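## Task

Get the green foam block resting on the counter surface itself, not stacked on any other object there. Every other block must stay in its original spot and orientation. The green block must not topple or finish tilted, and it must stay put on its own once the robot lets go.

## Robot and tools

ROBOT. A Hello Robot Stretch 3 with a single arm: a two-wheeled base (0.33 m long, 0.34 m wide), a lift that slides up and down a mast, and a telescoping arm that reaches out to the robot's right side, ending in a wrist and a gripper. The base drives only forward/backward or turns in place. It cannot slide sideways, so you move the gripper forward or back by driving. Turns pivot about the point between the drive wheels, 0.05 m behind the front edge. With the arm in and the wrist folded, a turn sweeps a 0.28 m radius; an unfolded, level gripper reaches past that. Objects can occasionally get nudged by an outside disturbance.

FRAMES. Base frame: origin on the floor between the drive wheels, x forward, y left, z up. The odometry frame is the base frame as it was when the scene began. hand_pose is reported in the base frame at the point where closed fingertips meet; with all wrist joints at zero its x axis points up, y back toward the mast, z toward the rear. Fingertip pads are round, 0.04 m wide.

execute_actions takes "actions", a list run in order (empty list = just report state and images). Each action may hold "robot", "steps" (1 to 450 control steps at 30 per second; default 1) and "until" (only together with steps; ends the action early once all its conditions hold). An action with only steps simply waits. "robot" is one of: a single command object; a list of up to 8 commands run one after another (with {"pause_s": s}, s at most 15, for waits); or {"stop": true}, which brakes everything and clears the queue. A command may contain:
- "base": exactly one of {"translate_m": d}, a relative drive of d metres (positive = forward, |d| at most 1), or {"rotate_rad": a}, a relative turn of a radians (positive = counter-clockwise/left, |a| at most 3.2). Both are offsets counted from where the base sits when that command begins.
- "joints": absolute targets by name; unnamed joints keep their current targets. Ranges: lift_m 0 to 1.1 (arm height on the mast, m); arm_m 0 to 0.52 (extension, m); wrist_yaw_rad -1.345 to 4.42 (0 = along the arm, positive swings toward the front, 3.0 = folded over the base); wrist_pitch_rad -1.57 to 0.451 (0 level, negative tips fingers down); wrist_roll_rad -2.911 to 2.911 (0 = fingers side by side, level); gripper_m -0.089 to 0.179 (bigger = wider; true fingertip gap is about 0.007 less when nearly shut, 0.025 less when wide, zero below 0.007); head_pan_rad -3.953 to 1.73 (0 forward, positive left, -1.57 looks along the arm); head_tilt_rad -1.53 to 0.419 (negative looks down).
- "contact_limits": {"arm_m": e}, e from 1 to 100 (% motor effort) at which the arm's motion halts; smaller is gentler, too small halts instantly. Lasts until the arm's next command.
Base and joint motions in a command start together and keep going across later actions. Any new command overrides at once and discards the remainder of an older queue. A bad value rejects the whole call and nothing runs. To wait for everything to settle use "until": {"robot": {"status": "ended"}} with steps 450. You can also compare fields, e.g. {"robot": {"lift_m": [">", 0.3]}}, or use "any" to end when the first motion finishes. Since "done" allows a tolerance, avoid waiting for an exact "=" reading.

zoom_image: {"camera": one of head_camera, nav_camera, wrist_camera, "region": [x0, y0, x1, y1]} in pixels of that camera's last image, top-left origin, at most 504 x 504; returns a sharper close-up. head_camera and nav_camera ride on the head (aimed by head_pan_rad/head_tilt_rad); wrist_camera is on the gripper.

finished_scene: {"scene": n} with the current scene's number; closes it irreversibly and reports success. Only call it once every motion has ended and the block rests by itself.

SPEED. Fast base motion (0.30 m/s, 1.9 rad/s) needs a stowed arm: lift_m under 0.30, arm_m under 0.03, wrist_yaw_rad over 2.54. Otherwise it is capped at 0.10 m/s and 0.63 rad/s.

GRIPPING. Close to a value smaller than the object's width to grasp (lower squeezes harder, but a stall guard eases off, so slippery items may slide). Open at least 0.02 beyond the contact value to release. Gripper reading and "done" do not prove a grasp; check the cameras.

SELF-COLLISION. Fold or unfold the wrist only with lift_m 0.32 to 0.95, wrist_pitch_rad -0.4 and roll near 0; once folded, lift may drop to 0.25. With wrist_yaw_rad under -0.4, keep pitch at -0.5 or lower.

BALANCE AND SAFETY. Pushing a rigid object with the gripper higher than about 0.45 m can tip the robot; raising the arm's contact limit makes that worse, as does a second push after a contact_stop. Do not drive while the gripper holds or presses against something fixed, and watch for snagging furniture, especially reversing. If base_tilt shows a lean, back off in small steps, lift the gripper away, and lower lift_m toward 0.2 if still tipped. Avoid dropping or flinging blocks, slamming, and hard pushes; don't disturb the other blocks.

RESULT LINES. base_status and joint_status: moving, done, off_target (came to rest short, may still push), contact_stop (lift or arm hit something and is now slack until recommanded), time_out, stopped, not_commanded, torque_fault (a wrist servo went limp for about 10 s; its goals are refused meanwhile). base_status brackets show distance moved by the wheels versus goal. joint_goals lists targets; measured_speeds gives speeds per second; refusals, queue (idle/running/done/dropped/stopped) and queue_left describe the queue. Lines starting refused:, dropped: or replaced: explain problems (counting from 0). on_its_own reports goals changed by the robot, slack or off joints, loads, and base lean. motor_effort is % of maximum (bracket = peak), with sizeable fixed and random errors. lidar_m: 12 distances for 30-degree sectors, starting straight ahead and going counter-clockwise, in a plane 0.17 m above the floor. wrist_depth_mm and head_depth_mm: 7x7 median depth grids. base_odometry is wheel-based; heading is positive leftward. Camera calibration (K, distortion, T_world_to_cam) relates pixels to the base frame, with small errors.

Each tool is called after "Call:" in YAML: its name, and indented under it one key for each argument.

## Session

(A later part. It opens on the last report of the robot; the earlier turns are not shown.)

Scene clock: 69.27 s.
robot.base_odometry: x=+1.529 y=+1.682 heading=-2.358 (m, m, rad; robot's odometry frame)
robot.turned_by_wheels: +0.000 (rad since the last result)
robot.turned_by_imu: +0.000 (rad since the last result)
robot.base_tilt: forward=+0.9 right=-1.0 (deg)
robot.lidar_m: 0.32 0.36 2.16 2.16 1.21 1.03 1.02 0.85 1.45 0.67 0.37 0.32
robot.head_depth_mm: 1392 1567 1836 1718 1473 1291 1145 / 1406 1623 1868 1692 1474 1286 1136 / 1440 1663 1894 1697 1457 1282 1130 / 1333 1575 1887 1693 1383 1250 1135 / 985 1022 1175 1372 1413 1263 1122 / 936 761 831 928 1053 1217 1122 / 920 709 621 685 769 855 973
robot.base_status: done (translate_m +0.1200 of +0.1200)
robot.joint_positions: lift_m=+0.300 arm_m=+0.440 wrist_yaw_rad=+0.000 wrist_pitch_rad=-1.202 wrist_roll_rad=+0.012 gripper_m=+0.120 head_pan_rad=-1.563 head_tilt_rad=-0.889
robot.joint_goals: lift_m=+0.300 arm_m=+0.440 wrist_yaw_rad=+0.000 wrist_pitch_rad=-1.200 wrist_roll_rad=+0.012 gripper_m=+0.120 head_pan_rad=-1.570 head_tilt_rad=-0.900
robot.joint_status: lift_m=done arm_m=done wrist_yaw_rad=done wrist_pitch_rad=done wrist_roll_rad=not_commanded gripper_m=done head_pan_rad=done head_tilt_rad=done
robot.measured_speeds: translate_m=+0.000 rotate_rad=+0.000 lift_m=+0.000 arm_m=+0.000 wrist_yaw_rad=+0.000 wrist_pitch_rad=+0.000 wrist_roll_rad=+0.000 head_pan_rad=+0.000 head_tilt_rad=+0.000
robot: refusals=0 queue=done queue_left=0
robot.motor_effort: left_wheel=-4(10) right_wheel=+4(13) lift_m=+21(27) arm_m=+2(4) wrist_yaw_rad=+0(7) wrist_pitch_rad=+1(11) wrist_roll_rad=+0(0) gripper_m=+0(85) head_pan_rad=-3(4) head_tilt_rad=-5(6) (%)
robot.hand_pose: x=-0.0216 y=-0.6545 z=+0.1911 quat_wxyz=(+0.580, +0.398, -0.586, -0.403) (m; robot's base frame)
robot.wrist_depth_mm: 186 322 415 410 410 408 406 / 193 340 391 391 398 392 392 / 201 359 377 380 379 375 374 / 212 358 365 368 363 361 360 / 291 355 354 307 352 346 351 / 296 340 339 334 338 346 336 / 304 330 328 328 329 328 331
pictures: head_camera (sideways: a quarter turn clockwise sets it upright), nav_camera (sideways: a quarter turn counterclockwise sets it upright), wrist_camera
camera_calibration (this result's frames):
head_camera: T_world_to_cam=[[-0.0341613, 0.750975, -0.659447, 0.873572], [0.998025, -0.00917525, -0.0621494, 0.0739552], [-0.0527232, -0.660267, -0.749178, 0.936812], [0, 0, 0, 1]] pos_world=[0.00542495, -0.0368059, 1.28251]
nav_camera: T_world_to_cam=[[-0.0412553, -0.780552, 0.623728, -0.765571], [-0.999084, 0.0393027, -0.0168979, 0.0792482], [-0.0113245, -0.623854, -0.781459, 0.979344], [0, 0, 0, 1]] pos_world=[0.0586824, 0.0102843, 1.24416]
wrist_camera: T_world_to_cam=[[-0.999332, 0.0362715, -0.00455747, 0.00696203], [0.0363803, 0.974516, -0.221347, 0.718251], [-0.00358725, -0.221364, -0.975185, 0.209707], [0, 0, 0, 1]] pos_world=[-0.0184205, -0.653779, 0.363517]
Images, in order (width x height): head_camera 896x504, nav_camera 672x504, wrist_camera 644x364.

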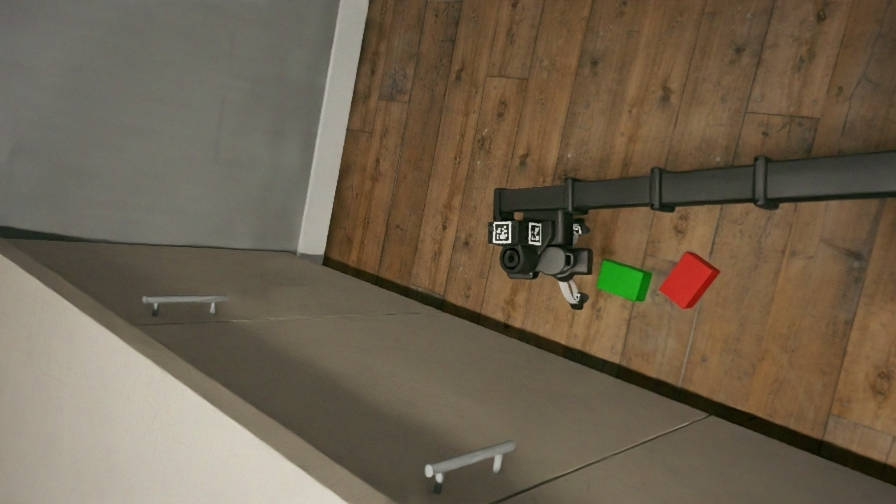

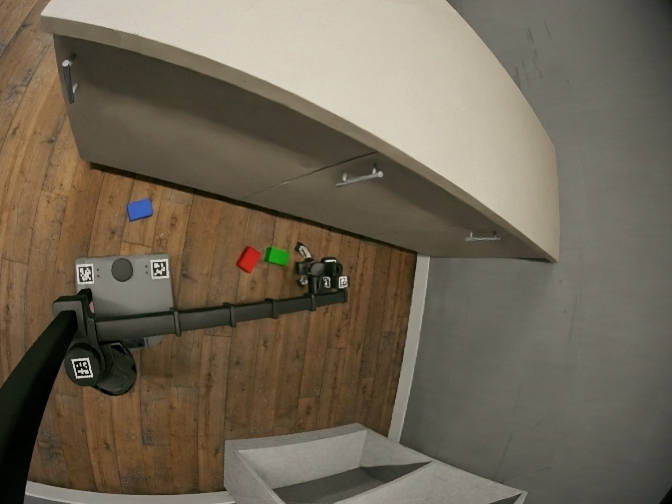

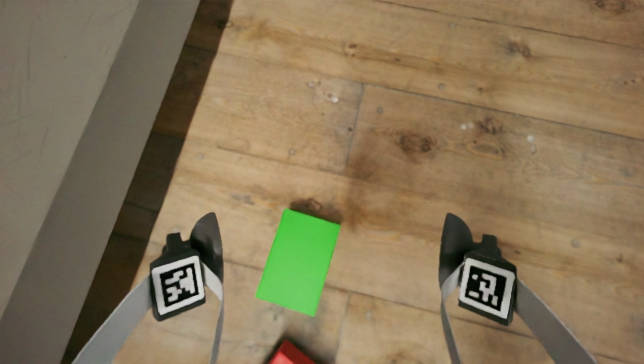

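Call:
execute_actions:
  actions:
    - {"robot":[{"base":{"translate_m":0.035},"joints":{"lift_m":0.2}}],"steps":200,"until":{"robot":{"status":"ended"}}}

Scene clock: 74.43 s.
robot.base_odometry: x=+1.504 y=+1.657 heading=-2.358 (m, m, rad; robot's odometry frame)
robot.turned_by_wheels: +0.000 (rad since the last result)
robot.turned_by_imu: +0.000 (rad since the last result)
robot.base_tilt: forward=+1.0 right=-1.1 (deg)
robot.lidar_m: 0.28 0.32 2.16 2.15 1.25 1.06 1.05 0.89 1.48 0.60 0.33 0.28
robot.head_depth_mm: 1399 1592 1853 1716 1462 1283 1145 / 1417 1613 1883 1692 1457 1284 1140 / 1448 1661 1916 1701 1455 1274 1125 / 1131 1407 1838 1674 1463 1250 1130 / 948 894 1042 1213 1387 1261 1126 / 931 715 727 822 934 1099 1121 / 922 707 587 625 685 758 850
robot.base_status: done (translate_m +0.0350 of +0.0350)
robot.joint_positions: lift_m=+0.200 arm_m=+0.440 wrist_yaw_rad=+0.000 wrist_pitch_rad=-1.202 wrist_roll_rad=+0.012 gripper_m=+0.120 head_pan_rad=-1.563 head_tilt_rad=-0.889
robot.joint_goals: lift_m=+0.200 arm_m=+0.440 wrist_yaw_rad=+0.000 wrist_pitch_rad=-1.200 wrist_roll_rad=+0.012 gripper_m=+0.120 head_pan_rad=-1.570 head_tilt_rad=-0.900
robot.joint_status: lift_m=done arm_m=done wrist_yaw_rad=done wrist_pitch_rad=done wrist_roll_rad=not_commanded gripper_m=done head_pan_rad=done head_tilt_rad=done
robot.measured_speeds: translate_m=+0.000 rotate_rad=+0.000 lift_m=+0.000 arm_m=+0.000 wrist_yaw_rad=+0.000 wrist_pitch_rad=+0.000 wrist_roll_rad=+0.000 head_pan_rad=+0.000 head_tilt_rad=+0.000
robot: refusals=0 queue=done queue_left=0
robot.motor_effort: left_wheel=-3(4) right_wheel=+3(10) lift_m=+22(22) arm_m=+2(2) wrist_yaw_rad=+0(1) wrist_pitch_rad=+1(1) wrist_roll_rad=+0(0) gripper_m=+0(0) head_pan_rad=-3(3) head_tilt_rad=-6(5) (%)
robot.hand_pose: x=-0.0216 y=-0.6545 z=+0.0911 quat_wxyz=(+0.580, +0.398, -0.586, -0.403) (m; robot's base frame)
robot.wrist_depth_mm: 210 276 297 296 297 292 296 / 218 283 287 286 286 285 284 / 229 274 275 273 271 271 272 / 237 267 266 265 262 262 261 / 248 255 256 211 251 251 252 / 245 248 246 204 244 247 242 / 241 237 238 234 236 236 235
pictures: head_camera (sideways: a quarter turn clockwise sets it upright), nav_camera (sideways: a quarter turn counterclockwise sets it upright), wrist_camera
camera_calibration (this result's frames):
head_camera: T_world_to_cam=[[-0.0341613, 0.750975, -0.659447, 0.873572], [0.998025, -0.00917525, -0.0621494, 0.0739552], [-0.0527232, -0.660267, -0.749178, 0.936812], [0, 0, 0, 1]] pos_world=[0.00542495, -0.0368059, 1.28251]
nav_camera: T_world_to_cam=[[-0.0412553, -0.780552, 0.623727, -0.765571], [-0.999084, 0.0393027, -0.0168979, 0.0792482], [-0.0113245, -0.623854, -0.781459, 0.979344], [0, 0, 0, 1]] pos_world=[0.0586824, 0.0102843, 1.24416]
wrist_camera: T_world_to_cam=[[-0.999332, 0.0362716, -0.00455502, 0.00650552], [0.03638, 0.974531, -0.221282, 0.696104], [-0.00358725, -0.2213, -0.975199, 0.112229], [0, 0, 0, 1]] pos_world=[-0.0184205, -0.653775, 0.263511]
Images, in order (width x height): head_camera 896x504, nav_camera 672x504, wrist_camera 644x364.

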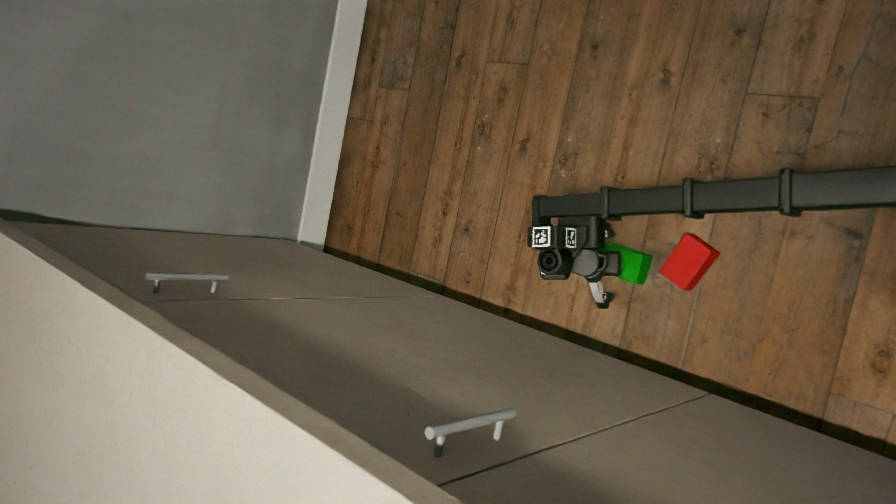

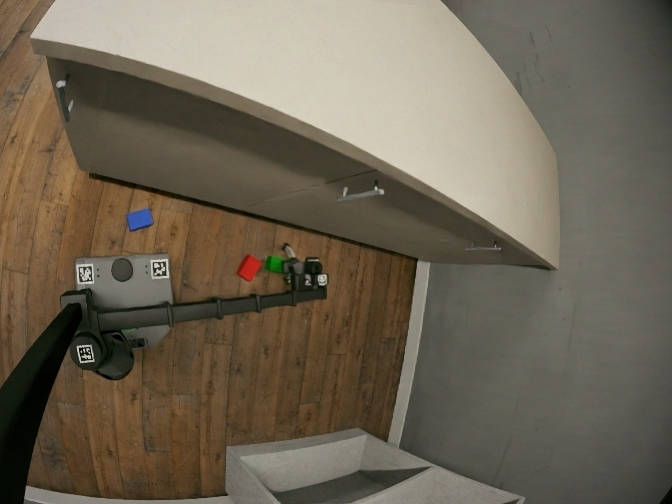

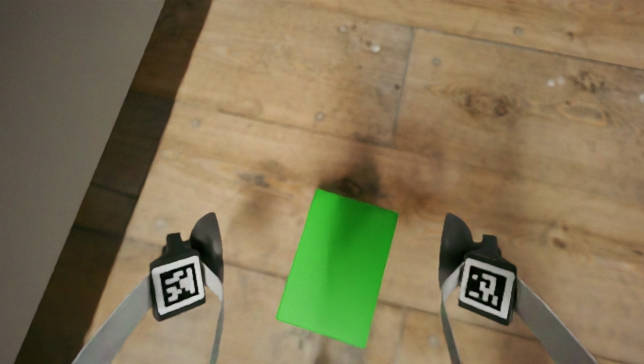

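Call:
execute_actions:
  actions:
    - {"robot":[{"joints":{"lift_m":0.135}},{"joints":{"gripper_m":0.0}},{"pause_s":0.5},{"joints":{"lift_m":0.35}}],"steps":300,"until":{"robot":{"status":"ended"}}}

Scene clock: 84.17 s.
robot.base_odometry: x=+1.504 y=+1.657 heading=-2.358 (m, m, rad; robot's odometry frame)
robot.turned_by_wheels: +0.000 (rad since the last result)
robot.turned_by_imu: +0.000 (rad since the last result)
robot.base_tilt: forward=+1.0 right=-1.0 (deg)
robot.lidar_m: 0.28 0.32 2.15 2.15 1.24 1.06 1.05 0.88 1.48 0.60 0.33 0.28
robot.head_depth_mm: 1389 1592 1827 1710 1476 1276 1148 / 1420 1637 1892 1704 1451 1281 1137 / 1456 1678 1898 1691 1456 1266 1117 / 1137 1401 1868 1710 1386 1241 1134 / 947 892 1038 1219 1390 1260 1134 / 934 713 729 827 938 1099 1118 / 919 707 586 622 683 757 850
robot.base_status: done (translate_m +0.0350 of +0.0350)
robot.joint_positions: lift_m=+0.350 arm_m=+0.440 wrist_yaw_rad=+0.000 wrist_pitch_rad=-1.204 wrist_roll_rad=+0.012 gripper_m=+0.015 head_pan_rad=-1.563 head_tilt_rad=-0.889
robot.joint_goals: lift_m=+0.350 arm_m=+0.440 wrist_yaw_rad=+0.000 wrist_pitch_rad=-1.200 wrist_roll_rad=+0.012 gripper_m=+0.016 head_pan_rad=-1.570 head_tilt_rad=-0.900
robot.joint_status: lift_m=done arm_m=done wrist_yaw_rad=done wrist_pitch_rad=done wrist_roll_rad=not_commanded gripper_m=done head_pan_rad=done head_tilt_rad=done
robot.measured_speeds: translate_m=+0.000 rotate_rad=+0.000 lift_m=+0.000 arm_m=+0.000 wrist_yaw_rad=+0.000 wrist_pitch_rad=+0.000 wrist_roll_rad=+0.000 head_pan_rad=+0.000 head_tilt_rad=+0.000
robot: refusals=0 queue=done queue_left=0
robot.on_its_own: gripper_m is held at +0.016, not at your +0.000, by its stall guard, which is still easing
robot.motor_effort: left_wheel=-4(5) right_wheel=+3(4) lift_m=+27(27) arm_m=+2(2) wrist_yaw_rad=-1(1) wrist_pitch_rad=+2(2) wrist_roll_rad=+0(0) gripper_m=-3(100) head_pan_rad=-3(4) head_tilt_rad=-6(4) (%)
robot.hand_pose: x=-0.0216 y=-0.6542 z=+0.2408 quat_wxyz=(+0.580, +0.398, -0.586, -0.403) (m; robot's base frame)
robot.wrist_depth_mm: 155 202 440 474 464 456 467 / 161 211 449 443 449 446 446 / 168 224 429 434 426 427 422 / 176 235 415 148 418 417 415 / 181 252 404 142 144 404 396 / 187 370 379 137 139 389 384 / 197 364 369 132 366 373 372
pictures: head_camera (sideways: a quarter turn clockwise sets it upright), nav_camera (sideways: a quarter turn counterclockwise sets it upright), wrist_camera
camera_calibration (this result's frames):
head_camera: T_world_to_cam=[[-0.0341612, 0.750975, -0.659447, 0.873572], [0.998025, -0.00917536, -0.0621494, 0.0739552], [-0.0527233, -0.660267, -0.749178, 0.936812], [0, 0, 0, 1]] pos_world=[0.00542494, -0.0368059, 1.28251]
nav_camera: T_world_to_cam=[[-0.0412554, -0.780552, 0.623727, -0.765571], [-0.999084, 0.0393028, -0.0168979, 0.0792482], [-0.0113246, -0.623854, -0.781459, 0.979344], [0, 0, 0, 1]] pos_world=[0.0586824, 0.0102843, 1.24416]
wrist_camera: T_world_to_cam=[[-0.999332, 0.0362773, -0.00451256, 0.00717022], [0.0363804, 0.974788, -0.220149, 0.728835], [-0.00358761, -0.220166, -0.975456, 0.25903], [0, 0, 0, 1]] pos_world=[-0.0184206, -0.65369, 0.413157]
Images, in order (width x height): head_camera 896x504, nav_camera 672x504, wrist_camera 644x364.

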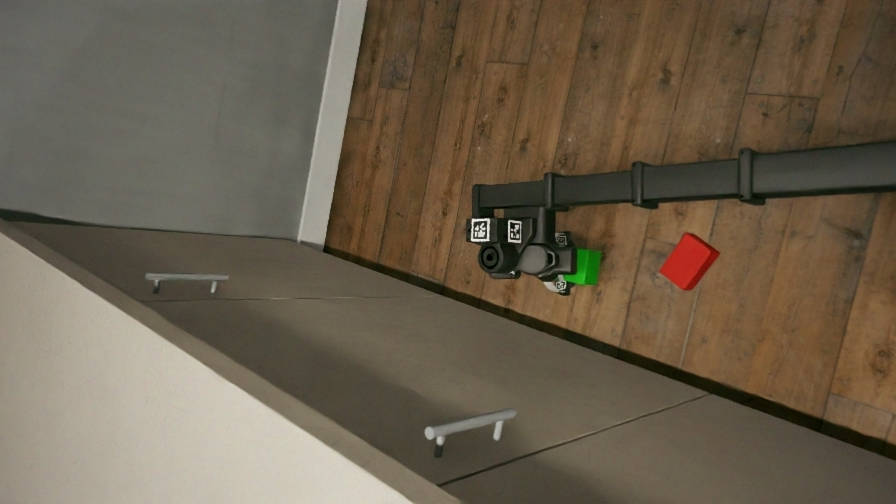

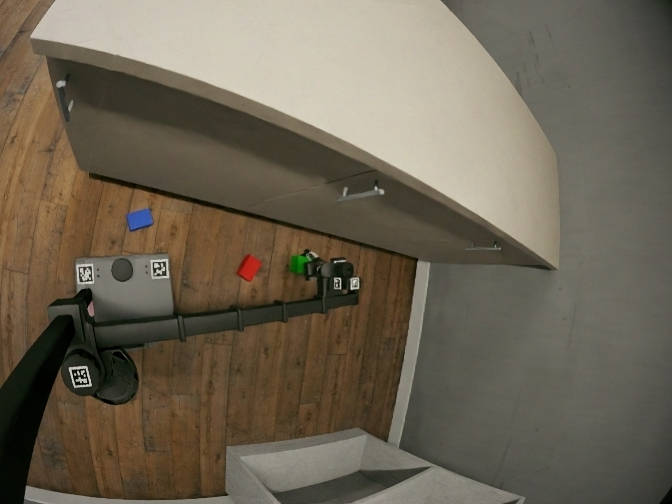

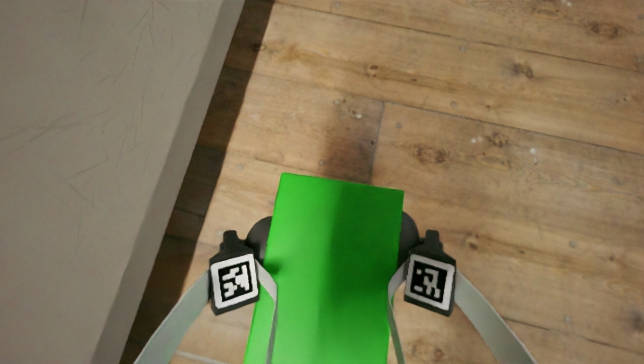

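Call:
execute_actions:
  actions:
    - {"robot":[{"joints":{"lift_m":1.09,"arm_m":0.0,"head_tilt_rad":-0.5}},{"base":{"translate_m":-0.155}},{"base":{"rotate_rad":1.33}}],"steps":450,"until":{"robot":{"status":"ended"}}}

Scene clock: 103.63 s.
robot.base_odometry: x=+1.614 y=+1.767 heading=-1.028 (m, m, rad; robot's odometry frame)
robot.turned_by_wheels: +1.330 (rad since the last result)
robot.turned_by_imu: +1.314 (rad since the last result)
robot.base_tilt: forward=+0.9 right=-1.1 (deg)
robot.lidar_m: 2.19 1.30 0.95 0.91 0.74 1.19 1.58 0.62 0.45 0.43 0.45 2.28
robot.head_depth_mm: 3358 - - - - - - / 3335 - - - - - - / 3329 - - - - - - / 3313 3432 3813 881 - - - / 3347 3489 3778 831 611 529 600 / 3225 3395 3791 824 606 527 621 / 3271 3507 3736 820 604 524 615
robot.base_status: done (rotate_rad +1.3299 of +1.3300)
robot.joint_positions: lift_m=+1.090 arm_m=+0.000 wrist_yaw_rad=+0.000 wrist_pitch_rad=-1.204 wrist_roll_rad=+0.012 gripper_m=+0.018 head_pan_rad=-1.563 head_tilt_rad=-0.507
robot.joint_goals: lift_m=+1.090 arm_m=+0.000 wrist_yaw_rad=+0.000 wrist_pitch_rad=-1.200 wrist_roll_rad=+0.012 gripper_m=+0.016 head_pan_rad=-1.570 head_tilt_rad=-0.500
robot.joint_status: lift_m=done arm_m=done wrist_yaw_rad=done wrist_pitch_rad=done wrist_roll_rad=not_commanded gripper_m=done head_pan_rad=done head_tilt_rad=done
robot.measured_speeds: translate_m=+0.000 rotate_rad=+0.000 lift_m=+0.000 arm_m=+0.000 wrist_yaw_rad=+0.000 wrist_pitch_rad=+0.000 wrist_roll_rad=+0.000 head_pan_rad=+0.000 head_tilt_rad=+0.000
robot: refusals=0 queue=done queue_left=0
robot.on_its_own: gripper_m is held at +0.016, not at your +0.000, by its stall guard, which is not easing now
robot.motor_effort: left_wheel=-3(9) right_wheel=+3(9) lift_m=+27(27) arm_m=-3(2) wrist_yaw_rad=+0(0) wrist_pitch_rad=+2(2) wrist_roll_rad=+0(0) gripper_m=-21(21) head_pan_rad=-3(3) head_tilt_rad=+4(29) (%)
robot.hand_pose: x=-0.0216 y=-0.2146 z=+0.9807 quat_wxyz=(+0.580, +0.398, -0.586, -0.403) (m; robot's base frame)
robot.wrist_depth_mm: 281 281 281 279 280 276 276 / - 397 395 397 395 398 406 / - - 559 569 563 577 576 / - - - 148 834 - - / - - - 144 145 - - / - - - 138 137 - - / - - - 133 - - -
pictures: head_camera (sideways: a quarter turn clockwise sets it upright), nav_camera (sideways: a quarter turn counterclockwise sets it upright), wrist_camera
camera_calibration (this result's frames):
head_camera: T_world_to_cam=[[-0.0319625, 0.450987, -0.891958, 1.17665], [0.998185, -0.0311624, -0.0515252, 0.0601514], [-0.0510328, -0.891987, -0.449172, 0.546529], [0, 0, 0, 1]] pos_world=[0.00545746, -0.0412839, 1.29811]
nav_camera: T_world_to_cam=[[-0.0433722, -0.491787, 0.869635, -1.08608], [-0.999014, 0.0296494, -0.0330578, 0.100299], [-0.00952678, -0.870211, -0.492588, 0.603575], [0, 0, 0, 1]] pos_world=[0.0588443, -0.0118552, 1.24512]
wrist_camera: T_world_to_cam=[[-0.999332, 0.0362686, -0.00449102, -0.00545923], [0.0363688, 0.974892, -0.219688, 0.462844], [-0.0035895, -0.219705, -0.97556, 1.07781], [0, 0, 0, 1]] pos_world=[-0.0184199, -0.214225, 1.15312]
Images, in order (width x height): head_camera 896x504, nav_camera 672x504, wrist_camera 644x364.

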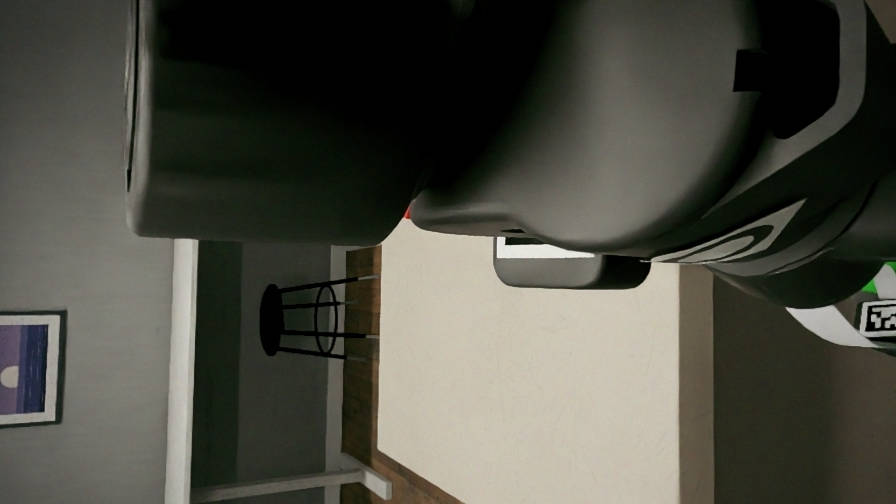

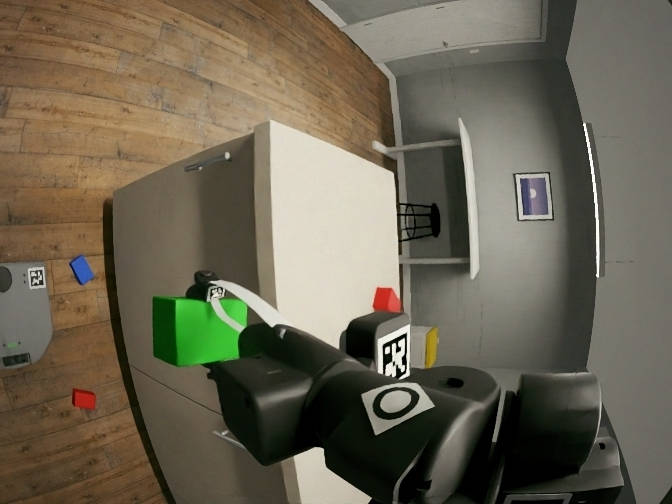

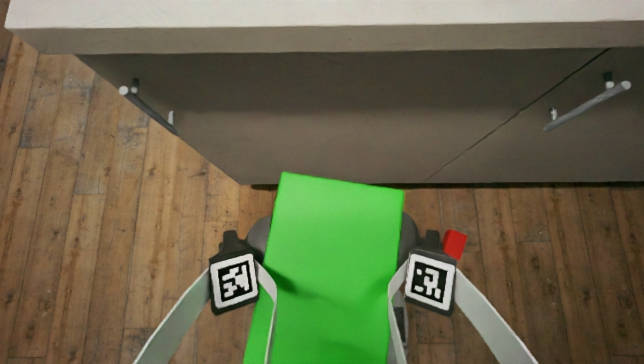

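Call:
execute_actions:
  actions:
    - {"robot":{"joints":{"arm_m":0.35}},"steps":200,"until":{"robot":{"status":"ended"}}}

Scene clock: 108.03 s.
robot.base_odometry: x=+1.614 y=+1.767 heading=-1.028 (m, m, rad; robot's odometry frame)
robot.turned_by_wheels: +0.000 (rad since the last result)
robot.turned_by_imu: +0.000 (rad since the last result)
robot.base_tilt: forward=+1.0 right=-1.1 (deg)
robot.lidar_m: 2.19 1.30 0.95 0.91 0.74 1.19 1.58 0.62 0.45 0.43 0.45 2.28
robot.head_depth_mm: 3273 3749 3539 859 625 540 636 / 3227 3576 3767 852 621 537 633 / 3271 - 3845 837 615 535 629 / 3280 3513 - 607 570 532 625 / 3290 3490 3752 832 607 529 625 / 3279 3453 3756 821 607 525 621 / 3224 3463 3712 820 604 524 617
robot.base_status: done (rotate_rad +1.3299 of +1.3300)
robot.joint_positions: lift_m=+1.090 arm_m=+0.350 wrist_yaw_rad=+0.000 wrist_pitch_rad=-1.204 wrist_roll_rad=+0.012 gripper_m=+0.018 head_pan_rad=-1.563 head_tilt_rad=-0.507
robot.joint_goals: lift_m=+1.090 arm_m=+0.350 wrist_yaw_rad=+0.000 wrist_pitch_rad=-1.200 wrist_roll_rad=+0.012 gripper_m=+0.016 head_pan_rad=-1.570 head_tilt_rad=-0.500
robot.joint_status: lift_m=done arm_m=done wrist_yaw_rad=done wrist_pitch_rad=done wrist_roll_rad=not_commanded gripper_m=done head_pan_rad=done head_tilt_rad=done
robot.measured_speeds: translate_m=+0.000 rotate_rad=+0.000 lift_m=+0.000 arm_m=+0.000 wrist_yaw_rad=+0.000 wrist_pitch_rad=+0.000 wrist_roll_rad=+0.000 head_pan_rad=+0.000 head_tilt_rad=+0.000
robot: refusals=0 queue=done queue_left=0
robot.on_its_own: gripper_m is held at +0.016, not at your +0.000, by its stall guard, which is not easing now
robot.motor_effort: left_wheel=-3(2) right_wheel=+4(3) lift_m=+27(27) arm_m=+2(1) wrist_yaw_rad=+0(0) wrist_pitch_rad=+2(2) wrist_roll_rad=+0(0) gripper_m=-20(21) head_pan_rad=-3(4) head_tilt_rad=+3(3) (%)
robot.hand_pose: x=-0.0216 y=-0.5640 z=+0.9807 quat_wxyz=(+0.580, +0.398, -0.586, -0.403) (m; robot's base frame)
robot.wrist_depth_mm: 276 274 271 274 272 274 271 / 266 262 265 263 261 259 261 / 255 255 254 252 252 251 249 / 244 242 245 148 244 243 241 / 235 236 235 142 145 234 233 / 227 228 222 137 138 224 223 / 221 220 217 132 217 217 217
pictures: head_camera (sideways: a quarter turn clockwise sets it upright), nav_camera (sideways: a quarter turn counterclockwise sets it upright), wrist_camera
camera_calibration (this result's frames):
head_camera: T_world_to_cam=[[-0.0319626, 0.450983, -0.89196, 1.17666], [0.998185, -0.0311624, -0.051525, 0.0601511], [-0.0510325, -0.891988, -0.449168, 0.546524], [0, 0, 0, 1]] pos_world=[0.00545747, -0.0412839, 1.29811]
nav_camera: T_world_to_cam=[[-0.0433721, -0.491783, 0.869637, -1.08608], [-0.999014, 0.0296491, -0.0330579, 0.100299], [-0.00952655, -0.870213, -0.492584, 0.603571], [0, 0, 0, 1]] pos_world=[0.0588444, -0.0118554, 1.24512]
wrist_camera: T_world_to_cam=[[-0.999329, 0.0363381, -0.00448929, 0.0072463], [0.0364365, 0.9749, -0.219642, 0.803445], [-0.00360476, -0.219658, -0.97557, 1.00107], [0, 0, 0, 1]] pos_world=[-0.0184247, -0.563648, 1.15312]
Images, in order (width x height): head_camera 896x504, nav_camera 672x504, wrist_camera 644x364.

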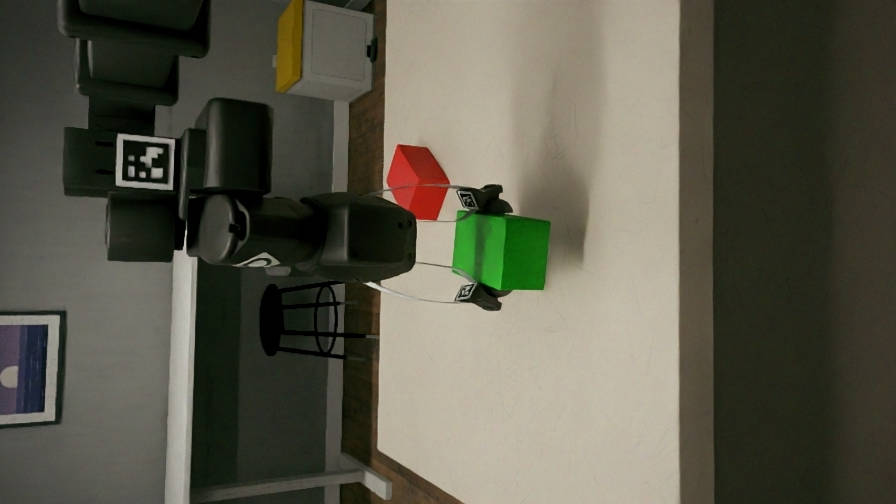

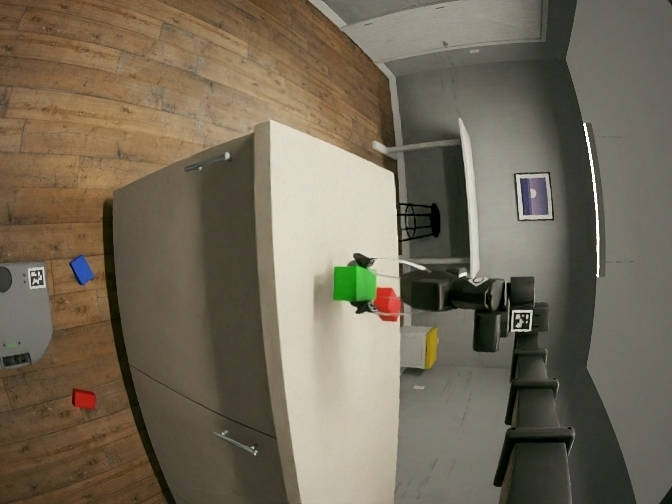

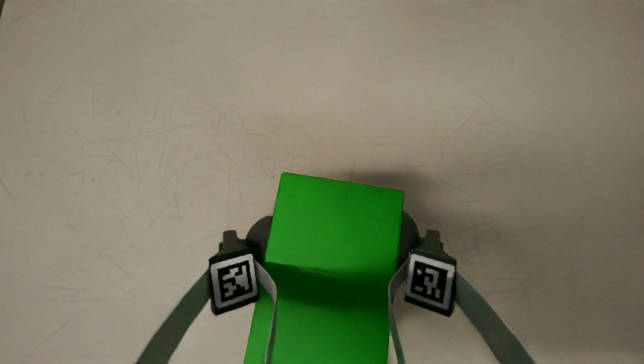

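Clear of the red block. Lower, release, retract.

Call:
execute_actions:
  actions:
    - {"robot":[{"joints":{"lift_m":1.05}},{"joints":{"gripper_m":0.1}},{"joints":{"lift_m":1.1}},{"joints":{"arm_m":0.0}}],"steps":300,"until":{"robot":{"status":"ended"}}}

Scene clock: 115.90 s.
robot.base_odometry: x=+1.614 y=+1.767 heading=-1.028 (m, m, rad; robot's odometry frame)
robot.turned_by_wheels: +0.000 (rad since the last result)
robot.turned_by_imu: +0.000 (rad since the last result)
robot.base_tilt: forward=+1.0 right=-1.1 (deg)
robot.lidar_m: 2.19 1.30 0.94 0.91 0.74 1.19 1.58 0.62 0.45 0.43 0.45 2.28
robot.head_depth_mm: 3250 - - - - - - / 3293 - - - - - - / 3271 - - - - - - / 3298 3458 3751 887 - - - / 3283 3432 3636 832 609 528 625 / 3277 3489 3759 825 605 528 609 / 3262 3491 3713 819 602 524 617
robot.base_status: done (rotate_rad +1.3299 of +1.3300)
robot.joint_positions: lift_m=+1.100 arm_m=+0.000 wrist_yaw_rad=+0.000 wrist_pitch_rad=-1.204 wrist_roll_rad=+0.012 gripper_m=+0.100 head_pan_rad=-1.563 head_tilt_rad=-0.507
robot.joint_goals: lift_m=+1.100 arm_m=+0.000 wrist_yaw_rad=+0.000 wrist_pitch_rad=-1.200 wrist_roll_rad=+0.012 gripper_m=+0.100 head_pan_rad=-1.570 head_tilt_rad=-0.500
robot.joint_status: lift_m=done arm_m=done wrist_yaw_rad=done wrist_pitch_rad=done wrist_roll_rad=not_commanded gripper_m=done head_pan_rad=done head_tilt_rad=done
robot.measured_speeds: translate_m=+0.000 rotate_rad=+0.000 lift_m=+0.000 arm_m=+0.000 wrist_yaw_rad=+0.000 wrist_pitch_rad=+0.000 wrist_roll_rad=+0.000 head_pan_rad=+0.000 head_tilt_rad=+0.000
robot: refusals=0 queue=done queue_left=0
robot.motor_effort: left_wheel=-3(3) right_wheel=+4(3) lift_m=+26(27) arm_m=-2(4) wrist_yaw_rad=+0(0) wrist_pitch_rad=+2(2) wrist_roll_rad=+0(0) gripper_m=+0(86) head_pan_rad=-3(4) head_tilt_rad=+3(4) (%)
robot.hand_pose: x=-0.0216 y=-0.2146 z=+0.9907 quat_wxyz=(+0.580, +0.398, -0.586, -0.403) (m; robot's base frame)
robot.wrist_depth_mm: 295 290 290 288 290 289 287 / - 399 396 401 400 402 399 / - - 556 561 566 566 567 / - - - 966 - - - / - - - - - - - / - - - - - - - / - - - - - - -
pictures: head_camera (sideways: a quarter turn clockwise sets it upright), nav_camera (sideways: a quarter turn counterclockwise sets it upright), wrist_camera
camera_calibration (this result's frames):
head_camera: T_world_to_cam=[[-0.0319616, 0.450862, -0.892021, 1.17674], [0.998185, -0.0311696, -0.0515198, 0.0601444], [-0.0510323, -0.892049, -0.449048, 0.546367], [0, 0, 0, 1]] pos_world=[0.00545746, -0.0412844, 1.29812]
nav_camera: T_world_to_cam=[[-0.0433731, -0.491666, 0.869703, -1.08617], [-0.999014, 0.0296448, -0.033063, 0.100305], [-0.00952627, -0.870279, -0.492466, 0.603417], [0, 0, 0, 1]] pos_world=[0.0588444, -0.0118631, 1.24512]
wrist_camera: T_world_to_cam=[[-0.999329, 0.0363386, -0.0044893, -0.00540625], [0.036437, 0.9749, -0.219641, 0.464987], [-0.00360484, -0.219658, -0.97557, 1.08761], [0, 0, 0, 1]] pos_world=[-0.0184247, -0.214218, 1.16315]
Images, in order (width x height): head_camera 896x504, nav_camera 672x504, wrist_camera 644x364.

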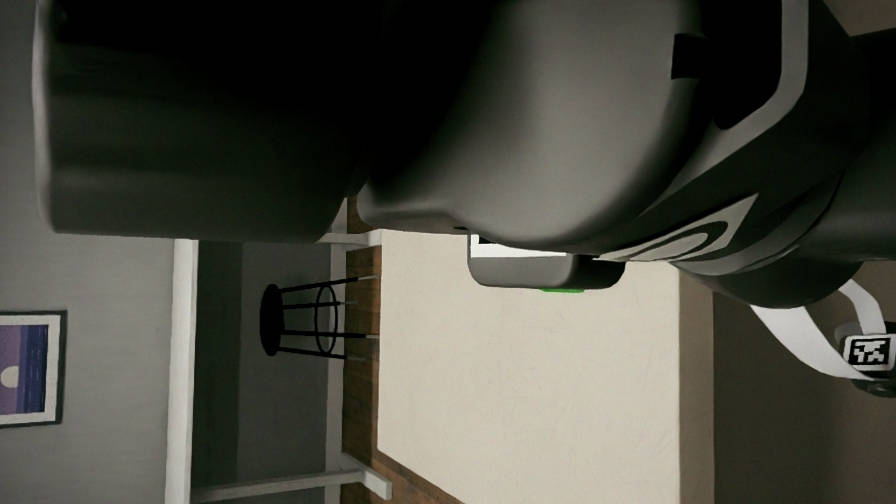

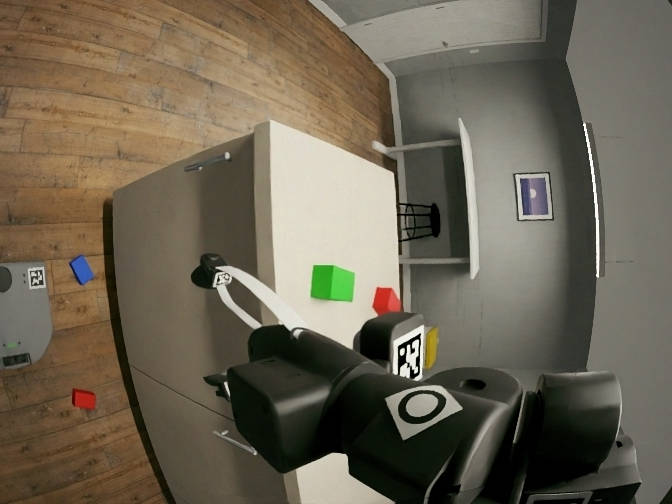

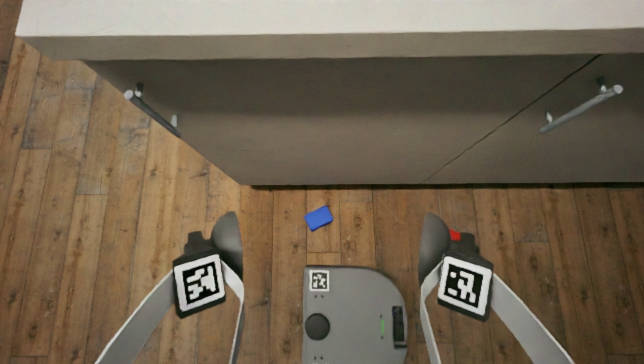

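Call:
finished_scene:
  scene: 2

The scene is finished: the task was done.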